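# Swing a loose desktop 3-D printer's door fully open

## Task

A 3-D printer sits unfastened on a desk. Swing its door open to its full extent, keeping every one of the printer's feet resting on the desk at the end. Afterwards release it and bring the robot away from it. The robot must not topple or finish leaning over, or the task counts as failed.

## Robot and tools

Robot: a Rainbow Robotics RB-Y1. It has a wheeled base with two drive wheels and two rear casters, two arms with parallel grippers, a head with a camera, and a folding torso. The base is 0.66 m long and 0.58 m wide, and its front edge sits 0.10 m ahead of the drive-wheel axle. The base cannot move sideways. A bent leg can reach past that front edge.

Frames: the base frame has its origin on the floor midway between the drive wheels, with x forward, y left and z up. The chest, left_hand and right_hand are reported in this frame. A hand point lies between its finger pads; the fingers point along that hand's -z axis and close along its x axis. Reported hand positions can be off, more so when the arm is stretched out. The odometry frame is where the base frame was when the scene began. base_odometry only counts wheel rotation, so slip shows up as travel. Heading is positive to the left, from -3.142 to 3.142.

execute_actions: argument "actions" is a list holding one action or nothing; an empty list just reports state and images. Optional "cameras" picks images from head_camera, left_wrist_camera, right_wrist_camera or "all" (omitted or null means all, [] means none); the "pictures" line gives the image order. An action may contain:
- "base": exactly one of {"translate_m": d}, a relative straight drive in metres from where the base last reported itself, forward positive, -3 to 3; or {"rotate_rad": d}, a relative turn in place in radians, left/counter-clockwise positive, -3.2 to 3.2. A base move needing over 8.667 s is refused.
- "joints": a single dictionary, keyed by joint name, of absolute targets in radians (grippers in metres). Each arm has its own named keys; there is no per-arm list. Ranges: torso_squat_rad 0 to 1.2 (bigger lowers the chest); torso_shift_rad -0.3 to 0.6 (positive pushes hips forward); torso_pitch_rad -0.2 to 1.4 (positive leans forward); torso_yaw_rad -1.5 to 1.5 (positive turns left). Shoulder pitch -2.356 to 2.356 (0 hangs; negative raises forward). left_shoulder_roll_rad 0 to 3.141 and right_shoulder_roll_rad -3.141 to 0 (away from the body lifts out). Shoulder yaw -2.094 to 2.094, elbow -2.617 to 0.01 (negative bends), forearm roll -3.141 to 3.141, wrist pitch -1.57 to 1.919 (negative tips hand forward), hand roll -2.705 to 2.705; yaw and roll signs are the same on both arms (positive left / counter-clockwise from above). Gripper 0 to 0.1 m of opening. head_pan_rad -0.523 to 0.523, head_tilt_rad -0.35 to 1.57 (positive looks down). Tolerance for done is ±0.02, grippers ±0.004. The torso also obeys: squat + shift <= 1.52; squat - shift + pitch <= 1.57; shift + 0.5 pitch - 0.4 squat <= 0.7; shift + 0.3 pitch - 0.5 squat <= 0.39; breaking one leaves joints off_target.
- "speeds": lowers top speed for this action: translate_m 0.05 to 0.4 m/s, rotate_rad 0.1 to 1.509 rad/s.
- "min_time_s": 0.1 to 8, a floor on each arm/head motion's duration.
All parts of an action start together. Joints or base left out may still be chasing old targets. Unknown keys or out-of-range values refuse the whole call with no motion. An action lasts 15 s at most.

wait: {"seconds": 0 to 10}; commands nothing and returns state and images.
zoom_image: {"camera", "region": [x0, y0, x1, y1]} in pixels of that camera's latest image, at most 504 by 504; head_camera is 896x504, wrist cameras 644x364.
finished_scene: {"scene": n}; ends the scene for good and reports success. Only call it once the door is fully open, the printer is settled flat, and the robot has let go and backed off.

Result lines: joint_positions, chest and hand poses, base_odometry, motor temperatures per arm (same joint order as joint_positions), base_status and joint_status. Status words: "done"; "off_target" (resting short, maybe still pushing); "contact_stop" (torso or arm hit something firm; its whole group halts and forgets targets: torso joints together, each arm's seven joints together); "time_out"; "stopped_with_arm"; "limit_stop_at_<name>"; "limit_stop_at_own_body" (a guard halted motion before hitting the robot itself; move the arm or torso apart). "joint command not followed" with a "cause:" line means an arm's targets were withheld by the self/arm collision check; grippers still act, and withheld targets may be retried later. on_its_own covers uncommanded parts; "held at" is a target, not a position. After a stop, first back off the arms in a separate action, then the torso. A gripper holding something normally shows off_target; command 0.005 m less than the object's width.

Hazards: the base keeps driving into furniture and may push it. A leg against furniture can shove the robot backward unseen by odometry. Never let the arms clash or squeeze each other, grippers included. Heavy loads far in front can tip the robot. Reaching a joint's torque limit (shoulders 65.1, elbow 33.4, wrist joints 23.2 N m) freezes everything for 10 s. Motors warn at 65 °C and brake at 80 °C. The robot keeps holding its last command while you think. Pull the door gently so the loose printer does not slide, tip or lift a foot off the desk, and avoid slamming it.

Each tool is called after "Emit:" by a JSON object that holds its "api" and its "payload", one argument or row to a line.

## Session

Emit:
{"api": "execute_actions", "payload": {
  "actions": []
}}

Scene clock: 0.00 s.
Motor temperatures (°C, as the motors report them): left_arm=[33 25 29 31 37 43 39] | right_arm=[27 31 29 31 31 32 30]
base_odometry: x=+0.000 y=+0.000 heading=+0.000 (m, m, rad; odometry frame)
base_status: not commanded
joint_positions: torso_squat_rad=+0.350 torso_shift_rad=+0.001 torso_pitch_rad=+0.001 torso_yaw_rad=+0.000 left_shoulder_pitch_rad=+0.036 left_shoulder_roll_rad=+0.014 left_shoulder_yaw_rad=+0.010 left_elbow_rad=-0.117 left_forearm_roll_rad=+0.008 left_wrist_pitch_rad=+0.047 left_hand_roll_rad=+0.024 left_gripper_m=+0.100 right_shoulder_pitch_rad=+0.052 right_shoulder_roll_rad=-0.040 right_shoulder_yaw_rad=-0.022 right_elbow_rad=-0.291 right_forearm_roll_rad=-0.039 right_wrist_pitch_rad=-0.008 right_hand_roll_rad=+0.002 right_gripper_m=+0.099 head_pan_rad=+0.000 head_tilt_rad=+0.400
joint_status: not commanded
chest: x=-0.2272 y=-0.0007 z=+1.2475 quat_wxyz=(+1.000, +0.000, +0.000, +0.000) (m; base frame)
left_hand: x=-0.2076 y=+0.2313 z=+0.5627 quat_wxyz=(+0.999, +0.007, -0.018, +0.027) (m; base frame)
right_hand: x=-0.1223 y=-0.2563 z=+0.5717 quat_wxyz=(+0.991, -0.021, -0.125, -0.035) (m; base frame)
pictures: head_camera, left_wrist_camera, right_wrist_camera
camera_calibration (this result's frames):
head_camera: T_world_to_cam=[[0.00133689, -0.999991, -0.00404421, 0.00162063], [-0.37857, 0.00323712, -0.925567, 1.32267], [0.925572, 0.00276839, -0.378562, 0.679478], [0, 0, 0, 1]] pos_world=[-0.128184, -0.0045421, 1.48145]
left_wrist_camera: T_world_to_cam=[[0.999779, 0.0191149, 0.00871921, 0.203782], [0.00815087, -0.735398, 0.677586, -0.183945], [0.0193641, -0.677366, -0.735392, 0.663495], [0, 0, 0, 1]] pos_world=[-0.215085, 0.310261, 0.610791]
right_wrist_camera: T_world_to_cam=[[-0.969701, 0.00474794, -0.24425, 0.0209366], [-0.143487, 0.798111, 0.585175, -0.117553], [0.197717, 0.602491, -0.773248, 0.709707], [0, 0, 0, 1]] pos_world=[-0.136886, -0.333871, 0.622683]
Images, in order (width x height): head_camera 896x504, left_wrist_camera 644x364, right_wrist_camera 644x364.

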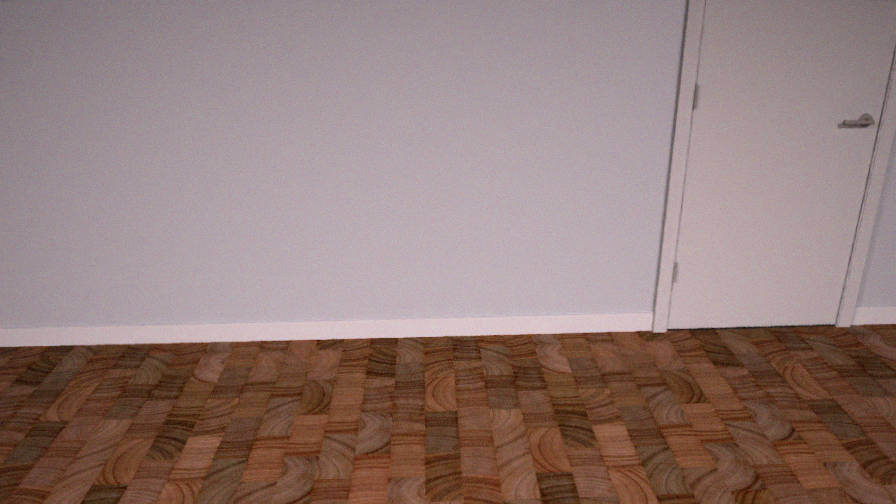

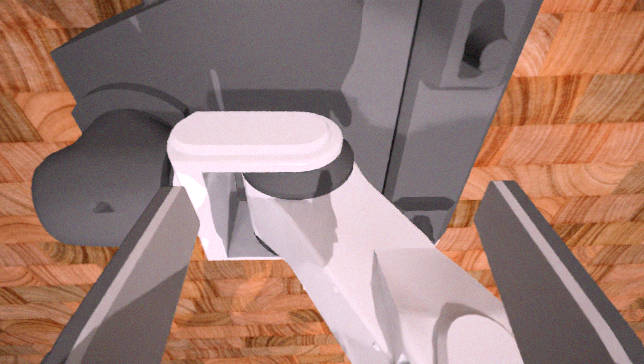

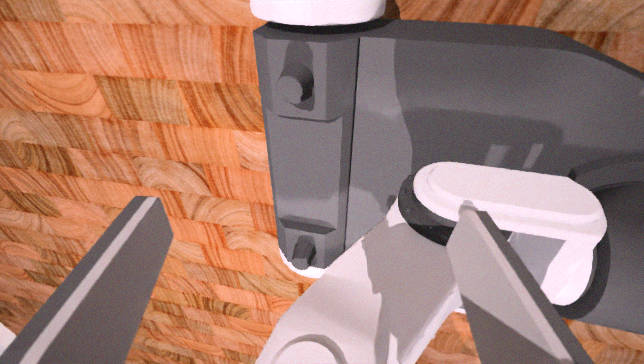

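Emit:
{"api": "execute_actions", "payload": {
  "actions": [
    {"joints": {"head_pan_rad": 0.52, "head_tilt_rad": 0.3, "left_shoulder_roll_rad": 0.15, "left_forearm_roll_rad": -1.22, "left_wrist_pitch_rad": 0.85, "left_hand_roll_rad": -1.57, "right_shoulder_roll_rad": -0.15, "right_forearm_roll_rad": -1.4, "right_wrist_pitch_rad": -0.85, "right_hand_roll_rad": -1.57}}
  ]
}}

Scene clock: 90.40 s.
Motor temperatures (°C, as the motors report them): left_arm=[32 25 29 30 37 43 39] | right_arm=[27 31 29 31 31 32 30]
base_odometry: x=+0.000 y=+0.000 heading=+0.000 (m, m, rad; odometry frame)
base_status: not commanded
joint_positions: torso_squat_rad=+0.350 torso_shift_rad=+0.001 torso_pitch_rad=+0.001 torso_yaw_rad=+0.000 left_shoulder_pitch_rad=+0.036 left_shoulder_roll_rad=+0.150 left_shoulder_yaw_rad=+0.010 left_elbow_rad=-0.117 left_forearm_roll_rad=-1.220 left_wrist_pitch_rad=+0.850 left_hand_roll_rad=-1.570 left_gripper_m=+0.100 right_shoulder_pitch_rad=+0.052 right_shoulder_roll_rad=-0.150 right_shoulder_yaw_rad=-0.022 right_elbow_rad=-0.291 right_forearm_roll_rad=-1.400 right_wrist_pitch_rad=-0.850 right_hand_roll_rad=-1.570 right_gripper_m=+0.099 head_pan_rad=+0.520 head_tilt_rad=+0.300
joint_status: all done
chest: x=-0.2272 y=-0.0007 z=+1.2475 quat_wxyz=(+1.000, +0.000, +0.000, +0.000) (m; base frame)
left_hand: x=-0.2661 y=+0.4833 z=+0.6687 quat_wxyz=(+0.186, -0.025, +0.465, -0.865) (m; base frame)
right_hand: x=-0.1207 y=-0.4944 z=+0.6873 quat_wxyz=(+0.024, +0.135, -0.486, -0.863) (m; base frame)
pictures: head_camera, left_wrist_camera, right_wrist_camera
camera_calibration (this result's frames):
head_camera: T_world_to_cam=[[0.498215, -0.867042, -0.00434455, 0.104031], [-0.248745, -0.138129, -0.958669, 1.39709], [0.830607, 0.478704, -0.284491, 0.524216], [0, 0, 0, 1]] pos_world=[-0.139727, 0.0322339, 1.48894]
left_wrist_camera: T_world_to_cam=[[-0.94487, -0.305948, -0.116686, -0.020028], [-0.061395, -0.184503, 0.980913, -0.557612], [-0.321637, 0.933999, 0.155547, -0.552049], [0, 0, 0, 1]] pos_world=[-0.230718, 0.406604, 0.630502]
right_wrist_camera: T_world_to_cam=[[0.965282, 0.206124, 0.160446, 0.10681], [-0.191089, 0.138464, 0.971757, -0.592514], [0.178086, -0.96868, 0.173045, -0.487307], [0, 0, 0, 1]] pos_world=[-0.129542, -0.412018, 0.642969]
Images, in order (width x height): head_camera 896x504, left_wrist_camera 644x364, right_wrist_camera 644x364.

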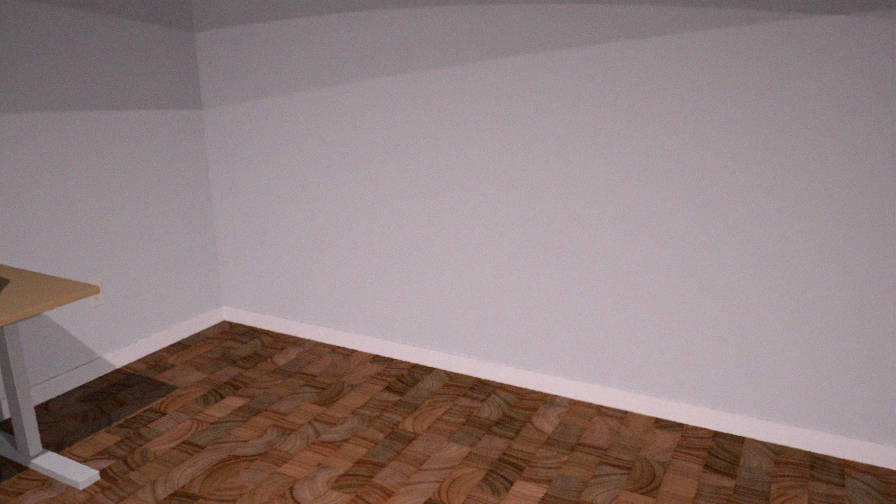

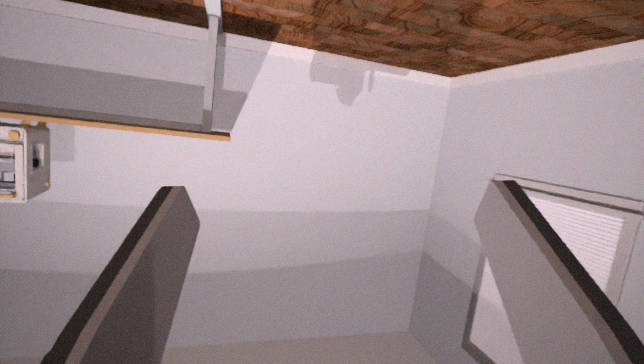

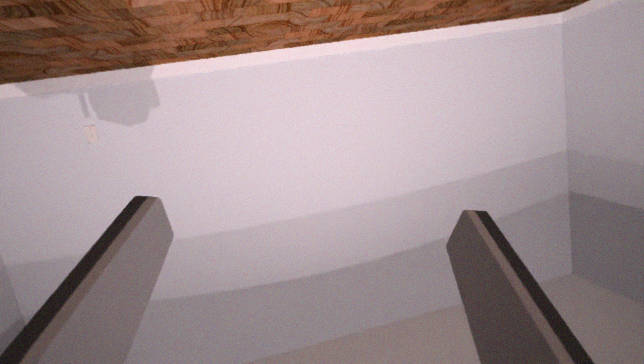

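Emit:
{"api": "zoom_image", "payload": {
  "camera": "left_wrist_camera",
  "region": [0, 0, 260, 220]
}}

Emit:
{"api": "zoom_image", "payload": {
  "camera": "head_camera",
  "region": [0, 240, 260, 504]
}}

Region (0, 0, 260, 220) of left_wrist_camera's 644x364 image, scaled by 1.938, with more detail than that image has; it fills the top 426 rows of this view, and the rest is white.

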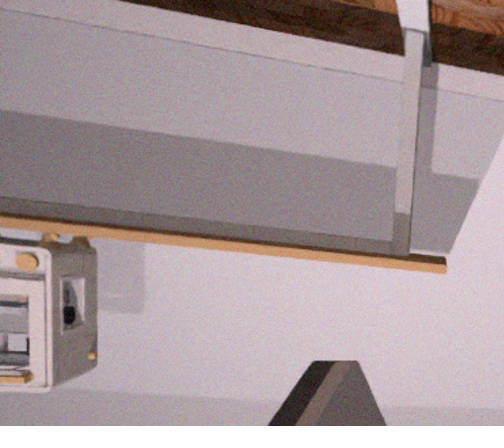

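Region (0, 240, 260, 504) of head_camera's 896x504 image, scaled by 1.909, with more detail than that image has; it fills the left 496 columns of this view, and the rest is white.

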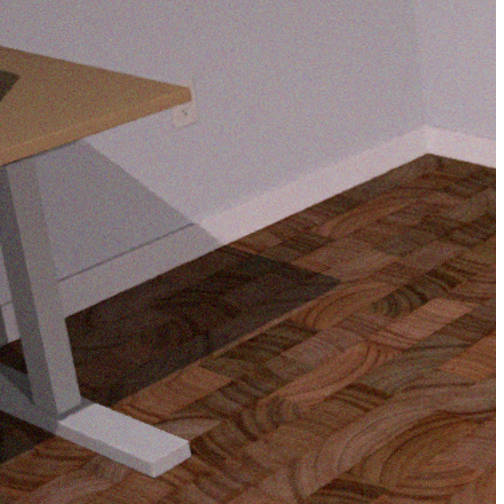

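Emit:
{"api": "zoom_image", "payload": {
  "camera": "left_wrist_camera",
  "region": [0, 100, 110, 210]
}}

Region (0, 100, 110, 210) of left_wrist_camera's 644x364 image, scaled by 4.582, with more detail than that image has.

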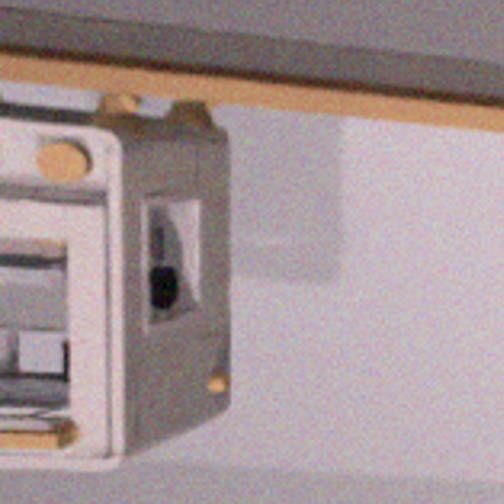

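Emit:
{"api": "execute_actions", "payload": {
  "actions": [
    {"base": {"rotate_rad": 1.27}, "joints": {"head_pan_rad": -0.05, "head_tilt_rad": 0.33, "left_shoulder_roll_rad": 0.08, "left_forearm_roll_rad": 0.0, "left_wrist_pitch_rad": 0.0, "left_hand_roll_rad": 0.0, "left_gripper_m": 0.0, "right_shoulder_roll_rad": -0.08, "right_forearm_roll_rad": 0.0, "right_wrist_pitch_rad": 0.0, "right_hand_roll_rad": 0.0, "right_gripper_m": 0.05}, "min_time_s": 2.5}
  ],
  "cameras": ["head_camera"]
}}

Scene clock: 214.03 s.
Motor temperatures (°C, as the motors report them): left_arm=[32 25 29 30 37 43 39] | right_arm=[27 31 29 30 31 32 30]
base_odometry: x=+0.000 y=+0.000 heading=+1.270 (m, m, rad; odometry frame)
base_status: done
joint_positions: torso_squat_rad=+0.350 torso_shift_rad=+0.001 torso_pitch_rad=+0.001 torso_yaw_rad=+0.000 left_shoulder_pitch_rad=+0.036 left_shoulder_roll_rad=+0.080 left_shoulder_yaw_rad=+0.010 left_elbow_rad=-0.117 left_forearm_roll_rad=+0.000 left_wrist_pitch_rad=+0.000 left_hand_roll_rad=+0.000 left_gripper_m=+0.000 right_shoulder_pitch_rad=+0.052 right_shoulder_roll_rad=-0.080 right_shoulder_yaw_rad=-0.022 right_elbow_rad=-0.291 right_forearm_roll_rad=+0.000 right_wrist_pitch_rad=+0.000 right_hand_roll_rad=+0.000 right_gripper_m=+0.050 head_pan_rad=-0.050 head_tilt_rad=+0.330
joint_status: all done
chest: x=-0.2272 y=-0.0007 z=+1.2475 quat_wxyz=(+1.000, +0.000, +0.000, +0.000) (m; base frame)
left_hand: x=-0.1973 y=+0.2817 z=+0.5658 quat_wxyz=(+0.998, +0.041, -0.041, +0.008) (m; base frame)
right_hand: x=-0.1245 y=-0.2861 z=+0.5731 quat_wxyz=(+0.992, -0.043, -0.121, -0.013) (m; base frame)
pictures: head_camera
camera_calibration (this result's frames):
head_camera: T_world_to_cam=[[-0.0484843, -0.998816, -0.00394284, -0.00877211], [-0.312794, 0.0189322, -0.949632, 1.371], [0.948583, -0.0448089, -0.313341, 0.58977], [0, 0, 0, 1]] pos_world=[-0.131031, -0.00829086, 1.48671]
Images, in order (width x height): head_camera 896x504.

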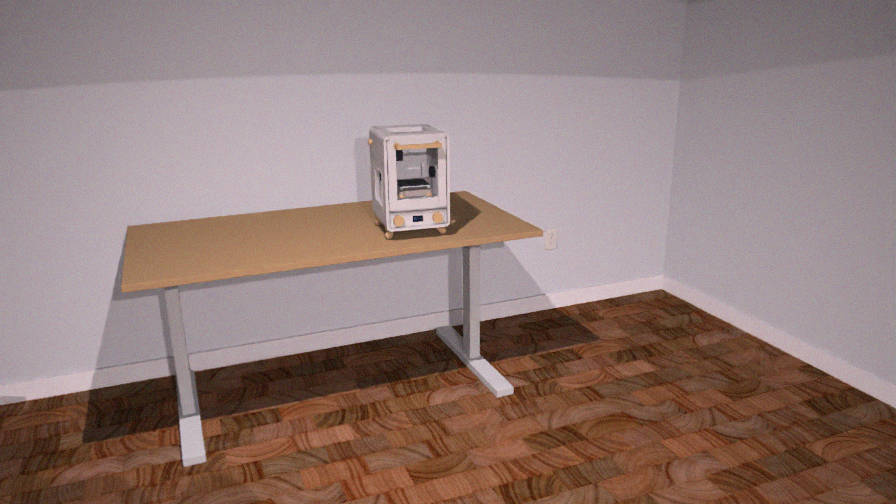

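Emit:
{"api": "zoom_image", "payload": {
  "camera": "head_camera",
  "region": [350, 115, 480, 245]
}}

Emit:
{"api": "zoom_image", "payload": {
  "camera": "head_camera",
  "region": [420, 180, 580, 410]
}}

Emit:
{"api": "zoom_image", "payload": {
  "camera": "head_camera",
  "region": [100, 210, 300, 480]
}}

Region (350, 115, 480, 245) of head_camera's 896x504 image, scaled by 3.877, with more detail than that image has.

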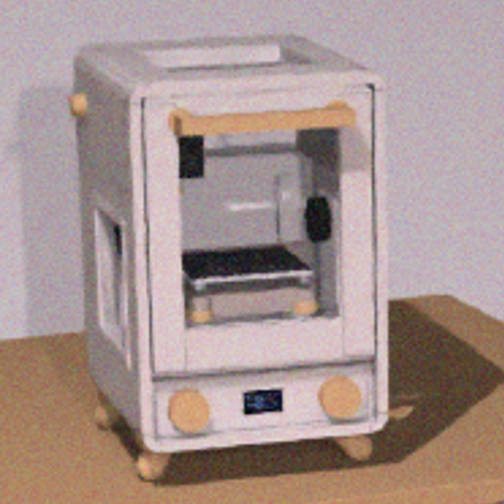

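Region (420, 180, 580, 410) of head_camera's 896x504 image, scaled by 2.191, with more detail than that image has; it fills the left 351 columns of this view, and the rest is white.

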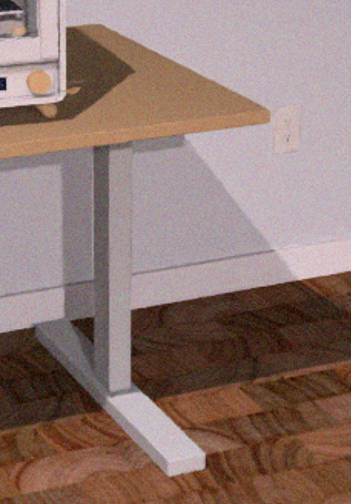

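Region (100, 210, 300, 480) of head_camera's 896x504 image, scaled by 1.867, with more detail than that image has; it fills the left 373 columns of this view, and the rest is white.

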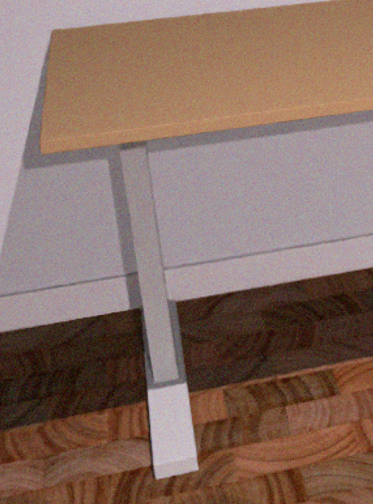

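Emit:
{"api": "execute_actions", "payload": {
  "actions": [
    {"base": {"translate_m": 1.97}, "joints": {"torso_yaw_rad": 0.07, "head_pan_rad": -0.1, "head_tilt_rad": 0.68, "right_shoulder_pitch_rad": -0.937, "right_shoulder_roll_rad": -0.137, "right_shoulder_yaw_rad": -0.279, "right_elbow_rad": -1.52, "right_forearm_roll_rad": 0.0, "right_wrist_pitch_rad": 1.903, "right_hand_roll_rad": -0.06, "right_gripper_m": 0.045, "left_shoulder_pitch_rad": -0.811, "left_shoulder_roll_rad": 0.12, "left_shoulder_yaw_rad": 0.25, "left_elbow_rad": -1.567, "left_forearm_roll_rad": 0.2, "left_wrist_pitch_rad": 1.108, "left_hand_roll_rad": 0.184}, "min_time_s": 3.5}
  ]
}}

Scene clock: 340.53 s.
Motor temperatures (°C, as the motors report them): left_arm=[33 25 29 31 37 43 39] | right_arm=[27 31 29 31 31 32 30]
base_odometry: x=+0.584 y=+1.881 heading=+1.270 (m, m, rad; odometry frame)
base_status: done
joint_positions: torso_squat_rad=+0.350 torso_shift_rad=+0.001 torso_pitch_rad=+0.001 torso_yaw_rad=+0.070 left_shoulder_pitch_rad=-0.811 left_shoulder_roll_rad=+0.120 left_shoulder_yaw_rad=+0.250 left_elbow_rad=-1.567 left_forearm_roll_rad=+0.200 left_wrist_pitch_rad=+1.108 left_hand_roll_rad=+0.184 left_gripper_m=+0.000 right_shoulder_pitch_rad=-0.937 right_shoulder_roll_rad=-0.137 right_shoulder_yaw_rad=-0.279 right_elbow_rad=-1.520 right_forearm_roll_rad=+0.000 right_wrist_pitch_rad=+1.903 right_hand_roll_rad=-0.060 right_gripper_m=+0.045 head_pan_rad=-0.100 head_tilt_rad=+0.680
joint_status: all done
chest: x=-0.2272 y=-0.0007 z=+1.2475 quat_wxyz=(+0.999, +0.000, +0.000, +0.035) (m; base frame)
left_hand: x=+0.3946 y=+0.2300 z=+1.2400 quat_wxyz=(+0.805, -0.123, -0.573, +0.088) (m; base frame)
right_hand: x=+0.3298 y=-0.1820 z=+1.1548 quat_wxyz=(+0.966, +0.017, -0.258, +0.005) (m; base frame)
pictures: head_camera, left_wrist_camera, right_wrist_camera
camera_calibration (this result's frames):
head_camera: T_world_to_cam=[[-0.02988, -0.999545, -0.00422531, -0.00301409], [-0.619608, 0.021839, -0.784608, 1.06913], [0.784343, -0.020826, -0.619978, 1.00008], [0, 0, 0, 1]] pos_world=[-0.122049, -0.00553392, 1.45886]
left_wrist_camera: T_world_to_cam=[[0.351744, 0.247041, 0.90291, -1.30969], [-0.653015, -0.626337, 0.425762, -0.100676], [0.670707, -0.739373, -0.0589886, 0.0675436], [0, 0, 0, 1]] pos_world=[0.349628, 0.310429, 1.22938]
right_wrist_camera: T_world_to_cam=[[-0.865453, -0.0603074, -0.497347, 0.847484], [-0.371871, 0.742556, 0.557066, -0.3556], [0.335712, 0.667063, -0.665074, 0.867794], [0, 0, 0, 1]] pos_world=[0.309891, -0.263711, 1.19673]
Images, in order (width x height): head_camera 896x504, left_wrist_camera 644x364, right_wrist_camera 644x364.

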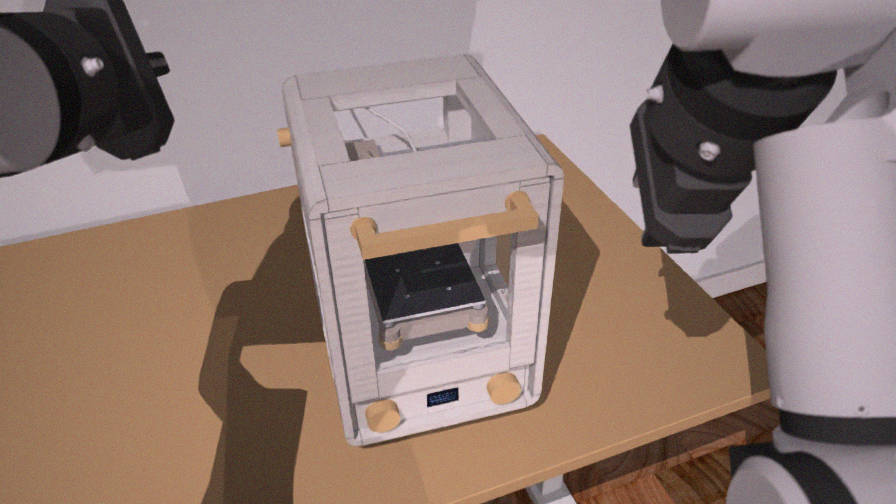

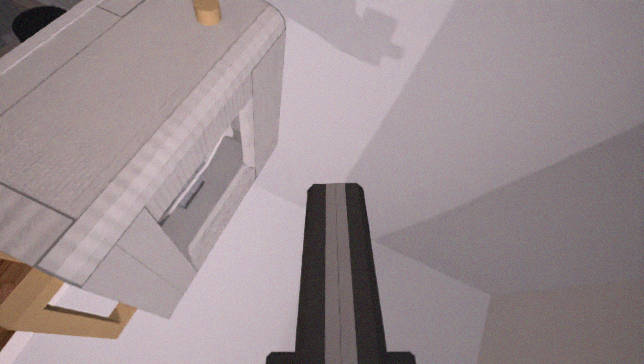

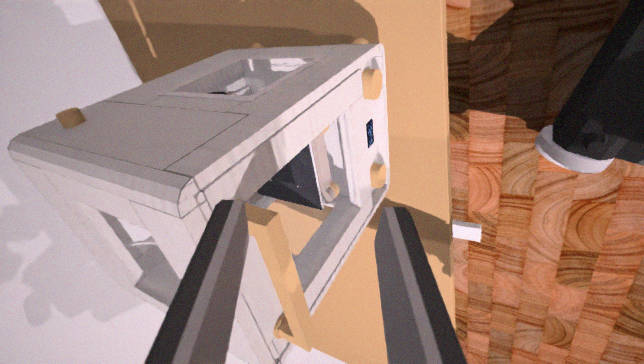

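Emit:
{"api": "execute_actions", "payload": {
  "actions": []
}}

Scene clock: 381.33 s.
Motor temperatures (°C, as the motors report them): left_arm=[34 25 29 31 37 43 39] | right_arm=[28 31 29 31 31 32 30]
base_odometry: x=+0.584 y=+1.881 heading=+1.270 (m, m, rad; odometry frame)
base_status: done
joint_positions: torso_squat_rad=+0.350 torso_shift_rad=+0.001 torso_pitch_rad=+0.001 torso_yaw_rad=+0.070 left_shoulder_pitch_rad=-0.811 left_shoulder_roll_rad=+0.120 left_shoulder_yaw_rad=+0.250 left_elbow_rad=-1.567 left_forearm_roll_rad=+0.200 left_wrist_pitch_rad=+1.108 left_hand_roll_rad=+0.184 left_gripper_m=+0.000 right_shoulder_pitch_rad=-0.937 right_shoulder_roll_rad=-0.137 right_shoulder_yaw_rad=-0.279 right_elbow_rad=-1.520 right_forearm_roll_rad=+0.000 right_wrist_pitch_rad=+1.903 right_hand_roll_rad=-0.060 right_gripper_m=+0.045 head_pan_rad=-0.100 head_tilt_rad=+0.680
joint_status: all done
chest: x=-0.2272 y=-0.0007 z=+1.2475 quat_wxyz=(+0.999, +0.000, +0.000, +0.035) (m; base frame)
left_hand: x=+0.3946 y=+0.2300 z=+1.2400 quat_wxyz=(+0.805, -0.123, -0.573, +0.088) (m; base frame)
right_hand: x=+0.3298 y=-0.1820 z=+1.1548 quat_wxyz=(+0.966, +0.017, -0.258, +0.005) (m; base frame)
pictures: head_camera, left_wrist_camera, right_wrist_camera
camera_calibration (this result's frames):
head_camera: T_world_to_cam=[[-0.02988, -0.999545, -0.00422522, -0.00301415], [-0.619608, 0.021839, -0.784607, 1.06913], [0.784342, -0.0208261, -0.619979, 1.00008], [0, 0, 0, 1]] pos_world=[-0.122048, -0.00553389, 1.45886]
left_wrist_camera: T_world_to_cam=[[0.351744, 0.247041, 0.90291, -1.30968], [-0.653014, -0.626338, 0.425762, -0.100676], [0.670707, -0.739373, -0.0589892, 0.0675437], [0, 0, 0, 1]] pos_world=[0.349629, 0.310429, 1.22938]
right_wrist_camera: T_world_to_cam=[[-0.865454, -0.0603073, -0.497346, 0.847483], [-0.37187, 0.742556, 0.557066, -0.3556], [0.335712, 0.667063, -0.665075, 0.867794], [0, 0, 0, 1]] pos_world=[0.309892, -0.263711, 1.19673]
Images, in order (width x height): head_camera 896x504, left_wrist_camera 644x364, right_wrist_camera 644x364.

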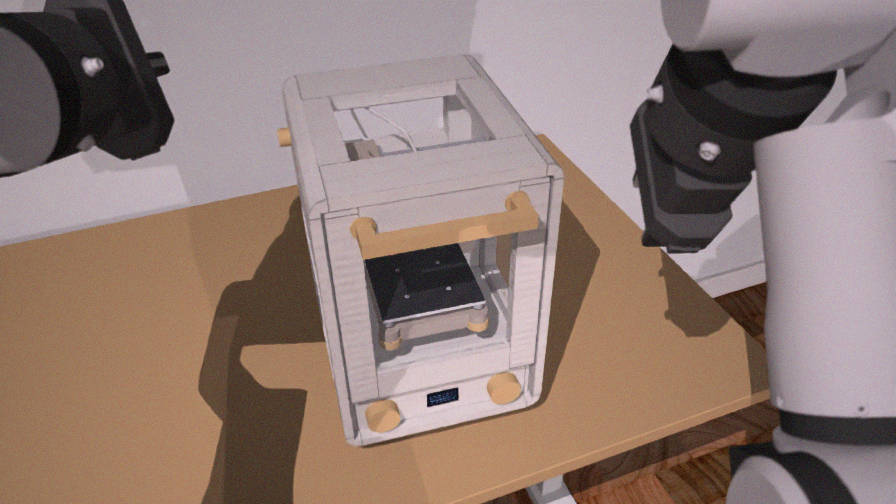

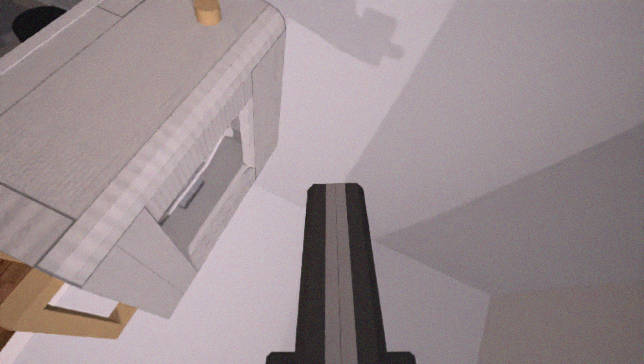

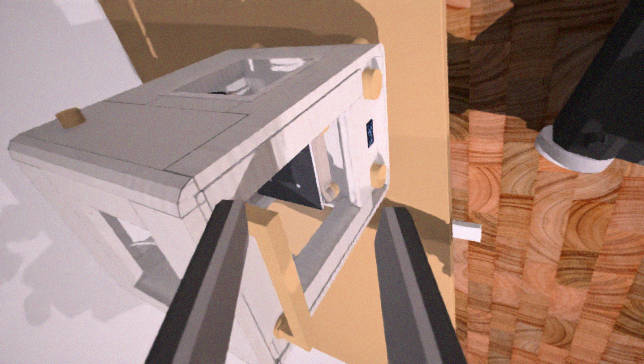

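Emit:
{"api": "zoom_image", "payload": {
  "camera": "head_camera",
  "region": [290, 150, 590, 290]
}}

Emit:
{"api": "zoom_image", "payload": {
  "camera": "head_camera",
  "region": [330, 190, 450, 270]
}}

Emit:
{"api": "zoom_image", "payload": {
  "camera": "head_camera",
  "region": [460, 160, 580, 250]
}}

Region (290, 150, 590, 290) of head_camera's 896x504 image, scaled by 1.680, with more detail than that image has; it fills the top 235 rows of this view, and the rest is white.

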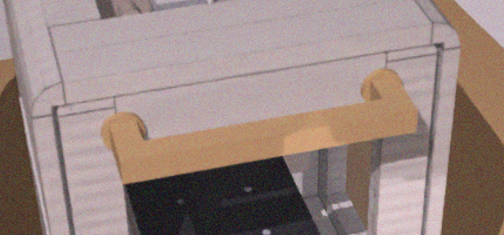

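Region (330, 190, 450, 270) of head_camera's 896x504 image, scaled by 4.200, with more detail than that image has.

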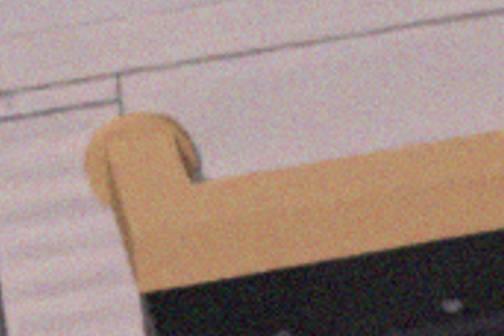

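Region (460, 160, 580, 250) of head_camera's 896x504 image, scaled by 4.200, with more detail than that image has; it fills the top 378 rows of this view, and the rest is white.

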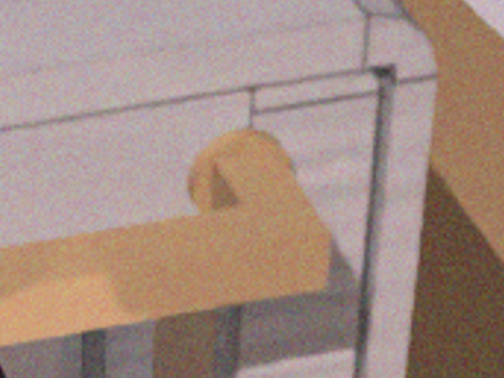

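Emit:
{"api": "zoom_image", "payload": {
  "camera": "head_camera",
  "region": [300, 330, 800, 504]
}}

Emit:
{"api": "zoom_image", "payload": {
  "camera": "right_wrist_camera",
  "region": [150, 150, 420, 364]
}}

Region (300, 330, 800, 504) of head_camera's 896x504 image, scaled by 1.008, with more detail than that image has; it fills the top 175 rows of this view, and the rest is white.

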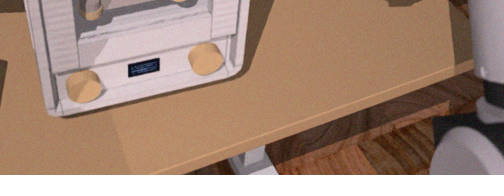

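Region (150, 150, 420, 364) of right_wrist_camera's 644x364 image, scaled by 1.867, with more detail than that image has; it fills the top 399 rows of this view, and the rest is white.

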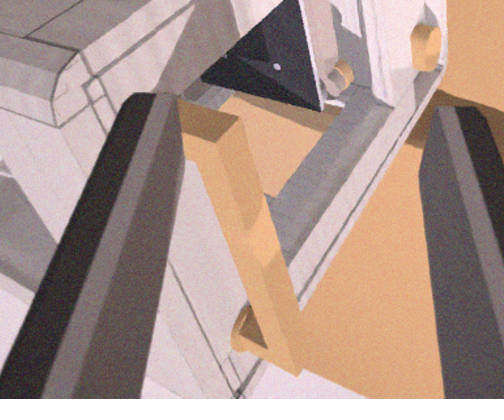

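Emit:
{"api": "zoom_image", "payload": {
  "camera": "right_wrist_camera",
  "region": [250, 290, 350, 364]
}}

Emit:
{"api": "zoom_image", "payload": {
  "camera": "right_wrist_camera",
  "region": [220, 180, 320, 260]
}}

Region (250, 290, 350, 364) of right_wrist_camera's 644x364 image, scaled by 5.040, with more detail than that image has; it fills the top 373 rows of this view, and the rest is white.

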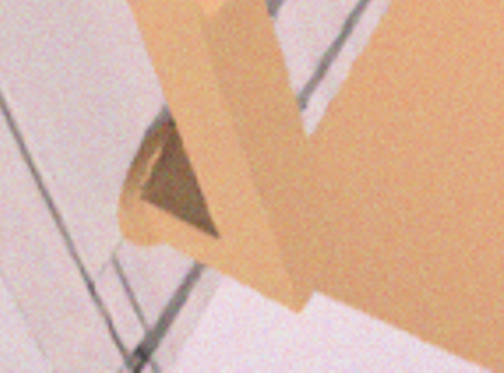

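Region (220, 180, 320, 260) of right_wrist_camera's 644x364 image, scaled by 5.040, with more detail than that image has; it fills the top 403 rows of this view, and the rest is white.

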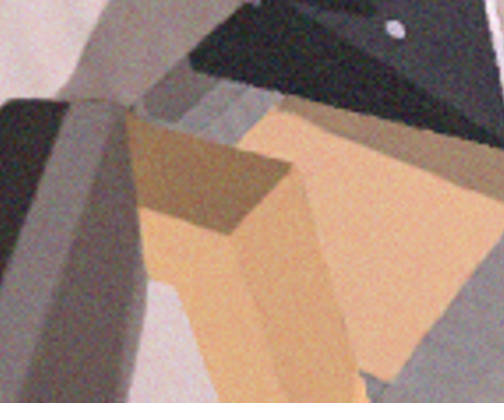

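Emit:
{"api": "zoom_image", "payload": {
  "camera": "head_camera",
  "region": [330, 340, 470, 450]
}}

Emit:
{"api": "zoom_image", "payload": {
  "camera": "head_camera",
  "region": [440, 310, 580, 420]
}}

Emit:
{"api": "zoom_image", "payload": {
  "camera": "head_camera",
  "region": [290, 170, 400, 250]
}}

Region (330, 340, 470, 450) of head_camera's 896x504 image, scaled by 3.600, with more detail than that image has; it fills the top 396 rows of this view, and the rest is white.

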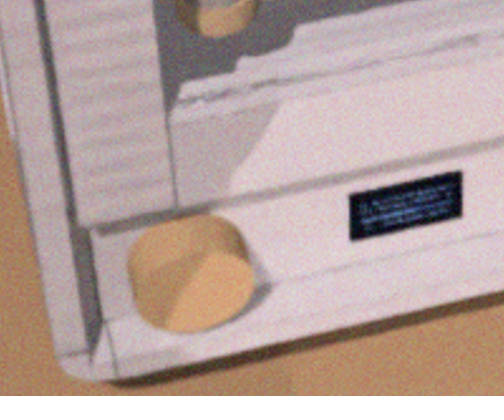

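Region (440, 310, 580, 420) of head_camera's 896x504 image, scaled by 3.600, with more detail than that image has; it fills the top 396 rows of this view, and the rest is white.

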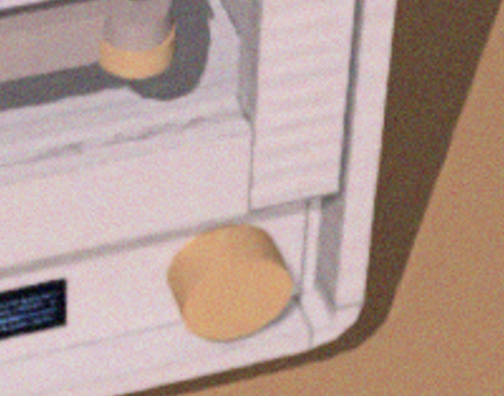

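Region (290, 170, 400, 250) of head_camera's 896x504 image, scaled by 4.582, with more detail than that image has; it fills the top 367 rows of this view, and the rest is white.

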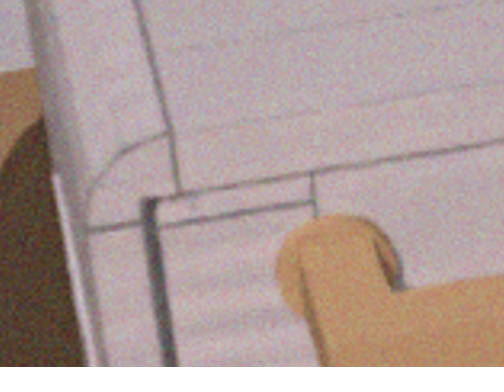

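Emit:
{"api": "zoom_image", "payload": {
  "camera": "left_wrist_camera",
  "region": [0, 200, 220, 364]
}}

Region (0, 200, 220, 364) of left_wrist_camera's 644x364 image, scaled by 2.291, with more detail than that image has; it fills the top 376 rows of this view, and the rest is white.

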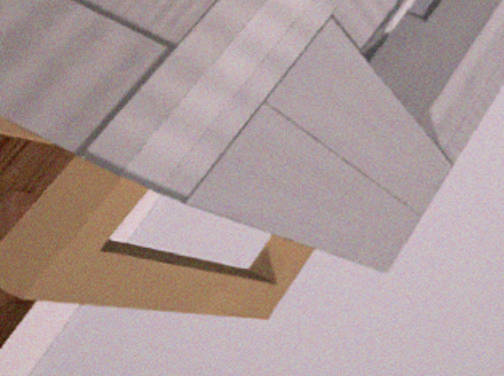

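Emit:
{"api": "execute_actions", "payload": {
  "actions": [
    {"base": {"rotate_rad": 0.244}, "joints": {"torso_yaw_rad": 0.15, "left_shoulder_pitch_rad": -0.8639, "left_shoulder_roll_rad": 0.08, "left_shoulder_yaw_rad": -0.4756, "left_elbow_rad": -1.4286, "left_forearm_roll_rad": 0.3352, "left_wrist_pitch_rad": 0.9851, "left_hand_roll_rad": 0.2311, "right_shoulder_pitch_rad": -0.8705, "right_shoulder_roll_rad": -0.1187, "right_shoulder_yaw_rad": -0.2646, "right_elbow_rad": -1.5344, "right_forearm_roll_rad": 0.0, "right_wrist_pitch_rad": 1.8457, "right_hand_roll_rad": -0.1298, "head_pan_rad": -0.36, "head_tilt_rad": 0.7}, "min_time_s": 1.4}
  ]
}}

Scene clock: 503.07 s.
Motor temperatures (°C, as the motors report them): left_arm=[34 25 29 31 37 43 39] | right_arm=[29 31 29 31 31 32 30]
base_odometry: x=+0.584 y=+1.881 heading=+1.514 (m, m, rad; odometry frame)
base_status: done
joint_positions: torso_squat_rad=+0.350 torso_shift_rad=+0.001 torso_pitch_rad=+0.001 torso_yaw_rad=+0.150 left_shoulder_pitch_rad=-0.864 left_shoulder_roll_rad=+0.080 left_shoulder_yaw_rad=-0.475 left_elbow_rad=-1.429 left_forearm_roll_rad=+0.335 left_wrist_pitch_rad=+0.985 left_hand_roll_rad=+0.231 left_gripper_m=+0.000 right_shoulder_pitch_rad=-0.871 right_shoulder_roll_rad=-0.119 right_shoulder_yaw_rad=-0.265 right_elbow_rad=-1.534 right_forearm_roll_rad=+0.000 right_wrist_pitch_rad=+1.846 right_hand_roll_rad=-0.130 right_gripper_m=+0.045 head_pan_rad=-0.360 head_tilt_rad=+0.700
joint_status: all done
chest: x=-0.2272 y=-0.0008 z=+1.2475 quat_wxyz=(+0.997, +0.000, +0.000, +0.075) (m; base frame)
left_hand: x=+0.3324 y=-0.0192 z=+1.1424 quat_wxyz=(+0.832, -0.124, -0.499, -0.207) (m; base frame)
right_hand: x=+0.3420 y=-0.1374 z=+1.1295 quat_wxyz=(+0.965, +0.037, -0.258, +0.010) (m; base frame)
pictures: head_camera, left_wrist_camera, right_wrist_camera
camera_calibration (this result's frames):
head_camera: T_world_to_cam=[[-0.208393, -0.978036, -0.00411023, -0.0381905], [-0.620975, 0.135557, -0.77202, 1.0502], [0.755621, -0.158331, -0.635585, 1.01729], [0, 0, 0, 1]] pos_world=[-0.124498, -0.0186449, 1.45719]
left_wrist_camera: T_world_to_cam=[[0.419312, -0.261785, 0.869279, -1.13193], [-0.879623, -0.354033, 0.317685, -0.0517468], [0.224589, -0.897847, -0.378722, 0.42972], [0, 0, 0, 1]] pos_world=[0.332605, 0.0711802, 1.16315]
right_wrist_camera: T_world_to_cam=[[-0.864067, -0.0588339, -0.499927, 0.850782], [-0.385899, 0.715122, 0.582823, -0.39816], [0.323219, 0.69652, -0.640617, 0.797787], [0, 0, 0, 1]] pos_world=[0.323623, -0.220887, 1.16846]
Images, in order (width x height): head_camera 896x504, left_wrist_camera 644x364, right_wrist_camera 644x364.

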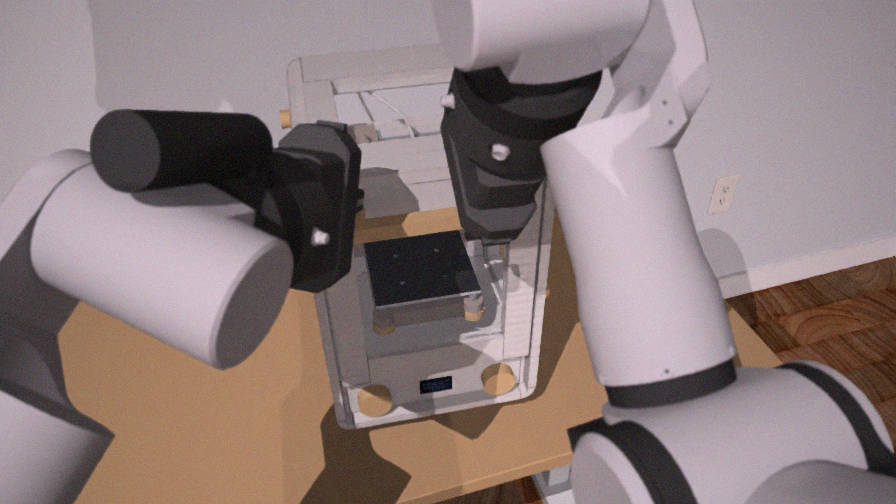

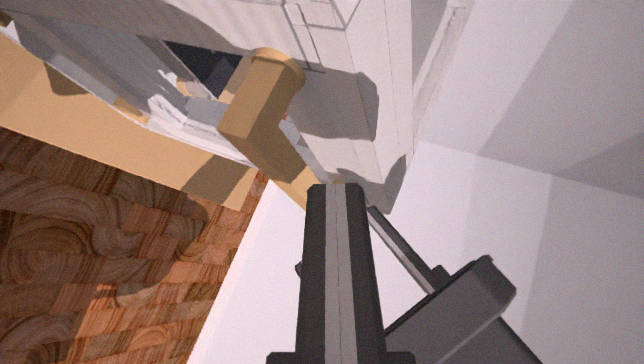

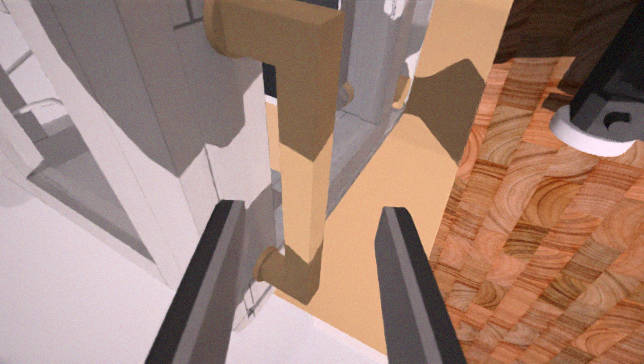

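Emit:
{"api": "zoom_image", "payload": {
  "camera": "right_wrist_camera",
  "region": [190, 0, 370, 110]
}}

Emit:
{"api": "zoom_image", "payload": {
  "camera": "right_wrist_camera",
  "region": [210, 190, 350, 330]
}}

Emit:
{"api": "zoom_image", "payload": {
  "camera": "left_wrist_camera",
  "region": [200, 20, 440, 220]
}}

Region (190, 0, 370, 110) of right_wrist_camera's 644x364 image, scaled by 2.800, with more detail than that image has.

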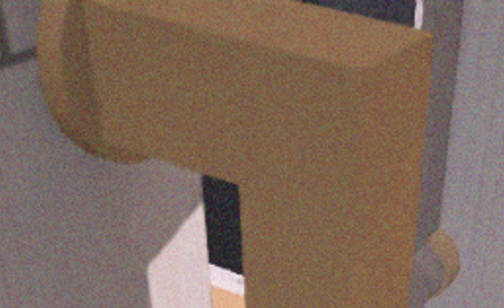

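Region (210, 190, 350, 330) of right_wrist_camera's 644x364 image, scaled by 3.600, with more detail than that image has.

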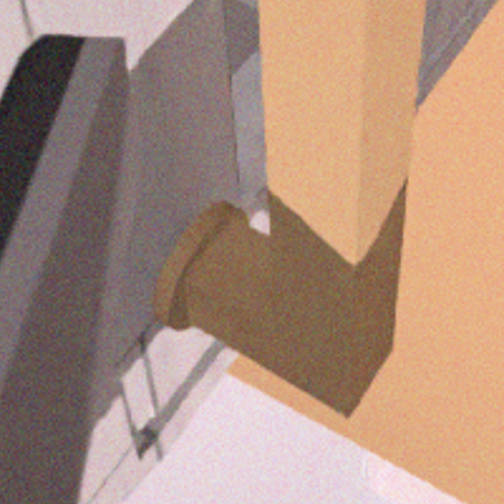

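Region (200, 20, 440, 220) of left_wrist_camera's 644x364 image, scaled by 2.100, with more detail than that image has.

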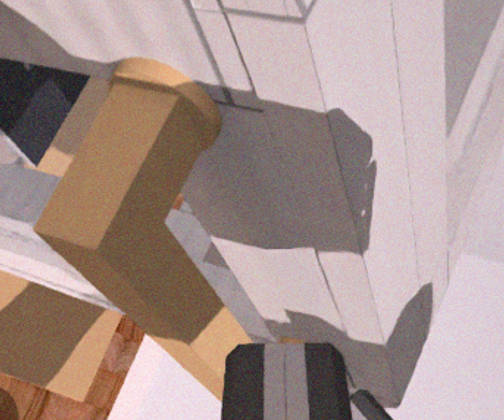

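Emit:
{"api": "zoom_image", "payload": {
  "camera": "right_wrist_camera",
  "region": [190, 180, 450, 364]
}}

Region (190, 180, 450, 364) of right_wrist_camera's 644x364 image, scaled by 1.938, with more detail than that image has; it fills the top 357 rows of this view, and the rest is white.

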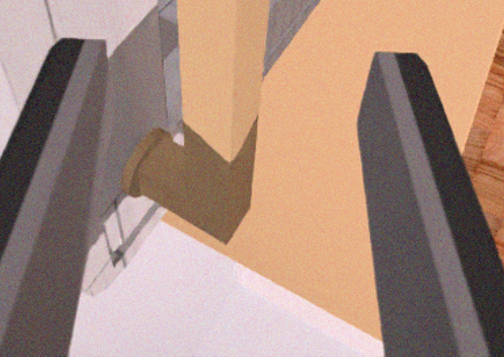

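Emit:
{"api": "zoom_image", "payload": {
  "camera": "left_wrist_camera",
  "region": [300, 0, 440, 130]
}}

Emit:
{"api": "zoom_image", "payload": {
  "camera": "left_wrist_camera",
  "region": [290, 110, 430, 240]
}}

Region (300, 0, 440, 130) of left_wrist_camera's 644x364 image, scaled by 3.600, with more detail than that image has; it fills the top 468 rows of this view, and the rest is white.

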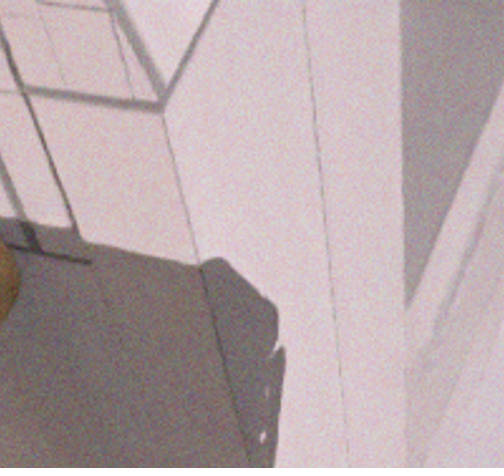

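Region (290, 110, 430, 240) of left_wrist_camera's 644x364 image, scaled by 3.600, with more detail than that image has; it fills the top 468 rows of this view, and the rest is white.

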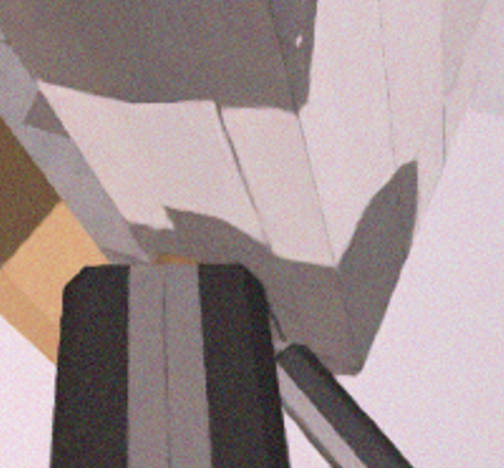

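Emit:
{"api": "execute_actions", "payload": {
  "actions": [
    {"joints": {"left_shoulder_pitch_rad": -1.0637, "left_shoulder_roll_rad": 0.08, "left_shoulder_yaw_rad": -0.5894, "left_elbow_rad": -1.0710, "left_forearm_roll_rad": 0.4431, "left_wrist_pitch_rad": 0.7607, "left_hand_roll_rad": 0.2904, "right_shoulder_pitch_rad": -0.8420, "right_shoulder_roll_rad": -0.1113, "right_shoulder_yaw_rad": -0.2580, "right_elbow_rad": -1.4268, "right_forearm_roll_rad": 0.0, "right_wrist_pitch_rad": 1.7094, "right_hand_roll_rad": -0.1298}, "min_time_s": 1.1}
  ]
}}

Scene clock: 624.63 s.
Motor temperatures (°C, as the motors report them): left_arm=[35 25 29 31 37 43 39] | right_arm=[29 31 29 31 31 32 30]
base_odometry: x=+0.584 y=+1.881 heading=+1.514 (m, m, rad; odometry frame)
base_status: not commanded
joint_positions: torso_squat_rad=+0.350 torso_shift_rad=+0.001 torso_pitch_rad=+0.001 torso_yaw_rad=+0.150 left_shoulder_pitch_rad=-1.064 left_shoulder_roll_rad=+0.080 left_shoulder_yaw_rad=-0.589 left_elbow_rad=-1.071 left_forearm_roll_rad=+0.443 left_wrist_pitch_rad=+0.761 left_hand_roll_rad=+0.290 left_gripper_m=+0.000 right_shoulder_pitch_rad=-0.842 right_shoulder_roll_rad=-0.112 right_shoulder_yaw_rad=-0.258 right_elbow_rad=-1.427 right_forearm_roll_rad=+0.000 right_wrist_pitch_rad=+1.709 right_hand_roll_rad=-0.130 right_gripper_m=+0.045 head_pan_rad=-0.360 head_tilt_rad=+0.700
joint_status: all done
chest: x=-0.2273 y=-0.0007 z=+1.2475 quat_wxyz=(+0.997, +0.000, +0.000, +0.075) (m; base frame)
left_hand: x=+0.3734 y=-0.0379 z=+1.1295 quat_wxyz=(+0.832, -0.125, -0.500, -0.207) (m; base frame)
right_hand: x=+0.3573 y=-0.1350 z=+1.0945 quat_wxyz=(+0.965, +0.037, -0.258, +0.010) (m; base frame)
pictures: head_camera, left_wrist_camera, right_wrist_camera
camera_calibration (this result's frames):
head_camera: T_world_to_cam=[[-0.208396, -0.978036, -0.00408869, -0.038193], [-0.620875, 0.135521, -0.772106, 1.05027], [0.755702, -0.158365, -0.63548, 1.01725], [0, 0, 0, 1]] pos_world=[-0.124612, -0.0185907, 1.4572]
left_wrist_camera: T_world_to_cam=[[0.419085, -0.261525, 0.869467, -1.14297], [-0.879754, -0.353749, 0.31764, -0.0181191], [0.224502, -0.898035, -0.378329, 0.398447], [0, 0, 0, 1]] pos_world=[0.373611, 0.0524928, 1.15028]
right_wrist_camera: T_world_to_cam=[[-0.863876, -0.0587934, -0.500261, 0.846947], [-0.38608, 0.715163, 0.582653, -0.373288], [0.323512, 0.696481, -0.640511, 0.768596], [0, 0, 0, 1]] pos_world=[0.338889, -0.218555, 1.13349]
Images, in order (width x height): head_camera 896x504, left_wrist_camera 644x364, right_wrist_camera 644x364.

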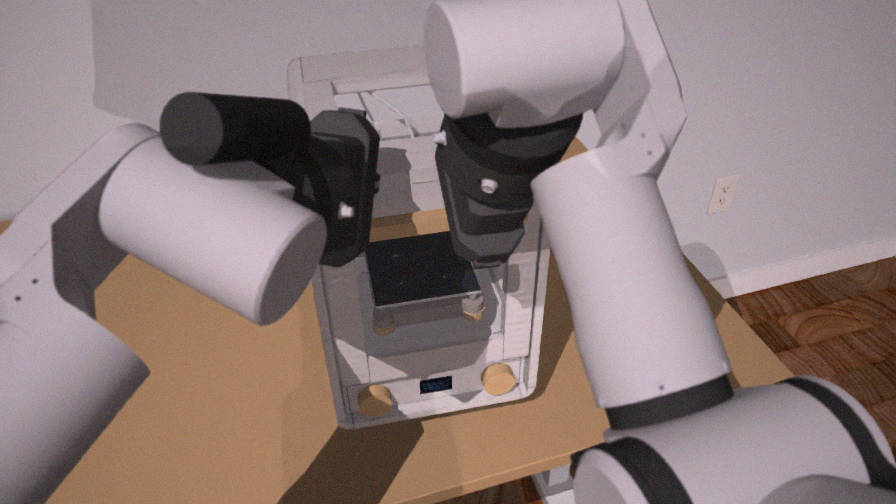

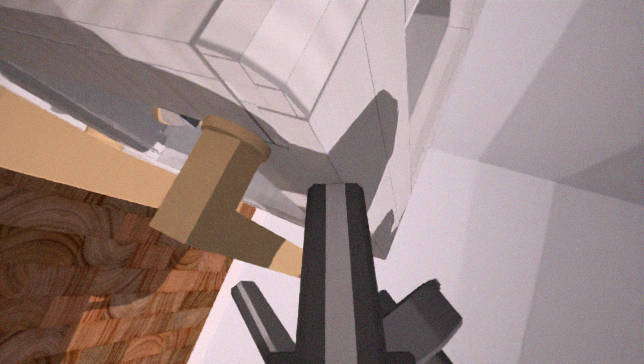

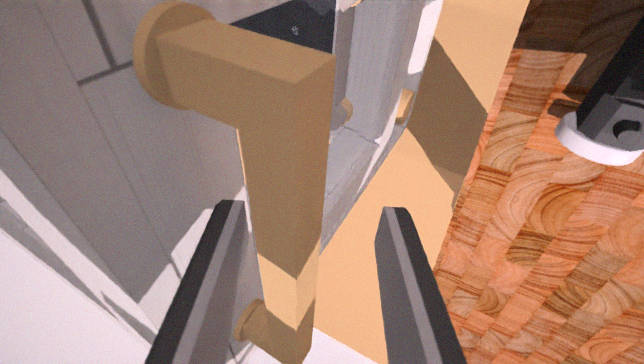

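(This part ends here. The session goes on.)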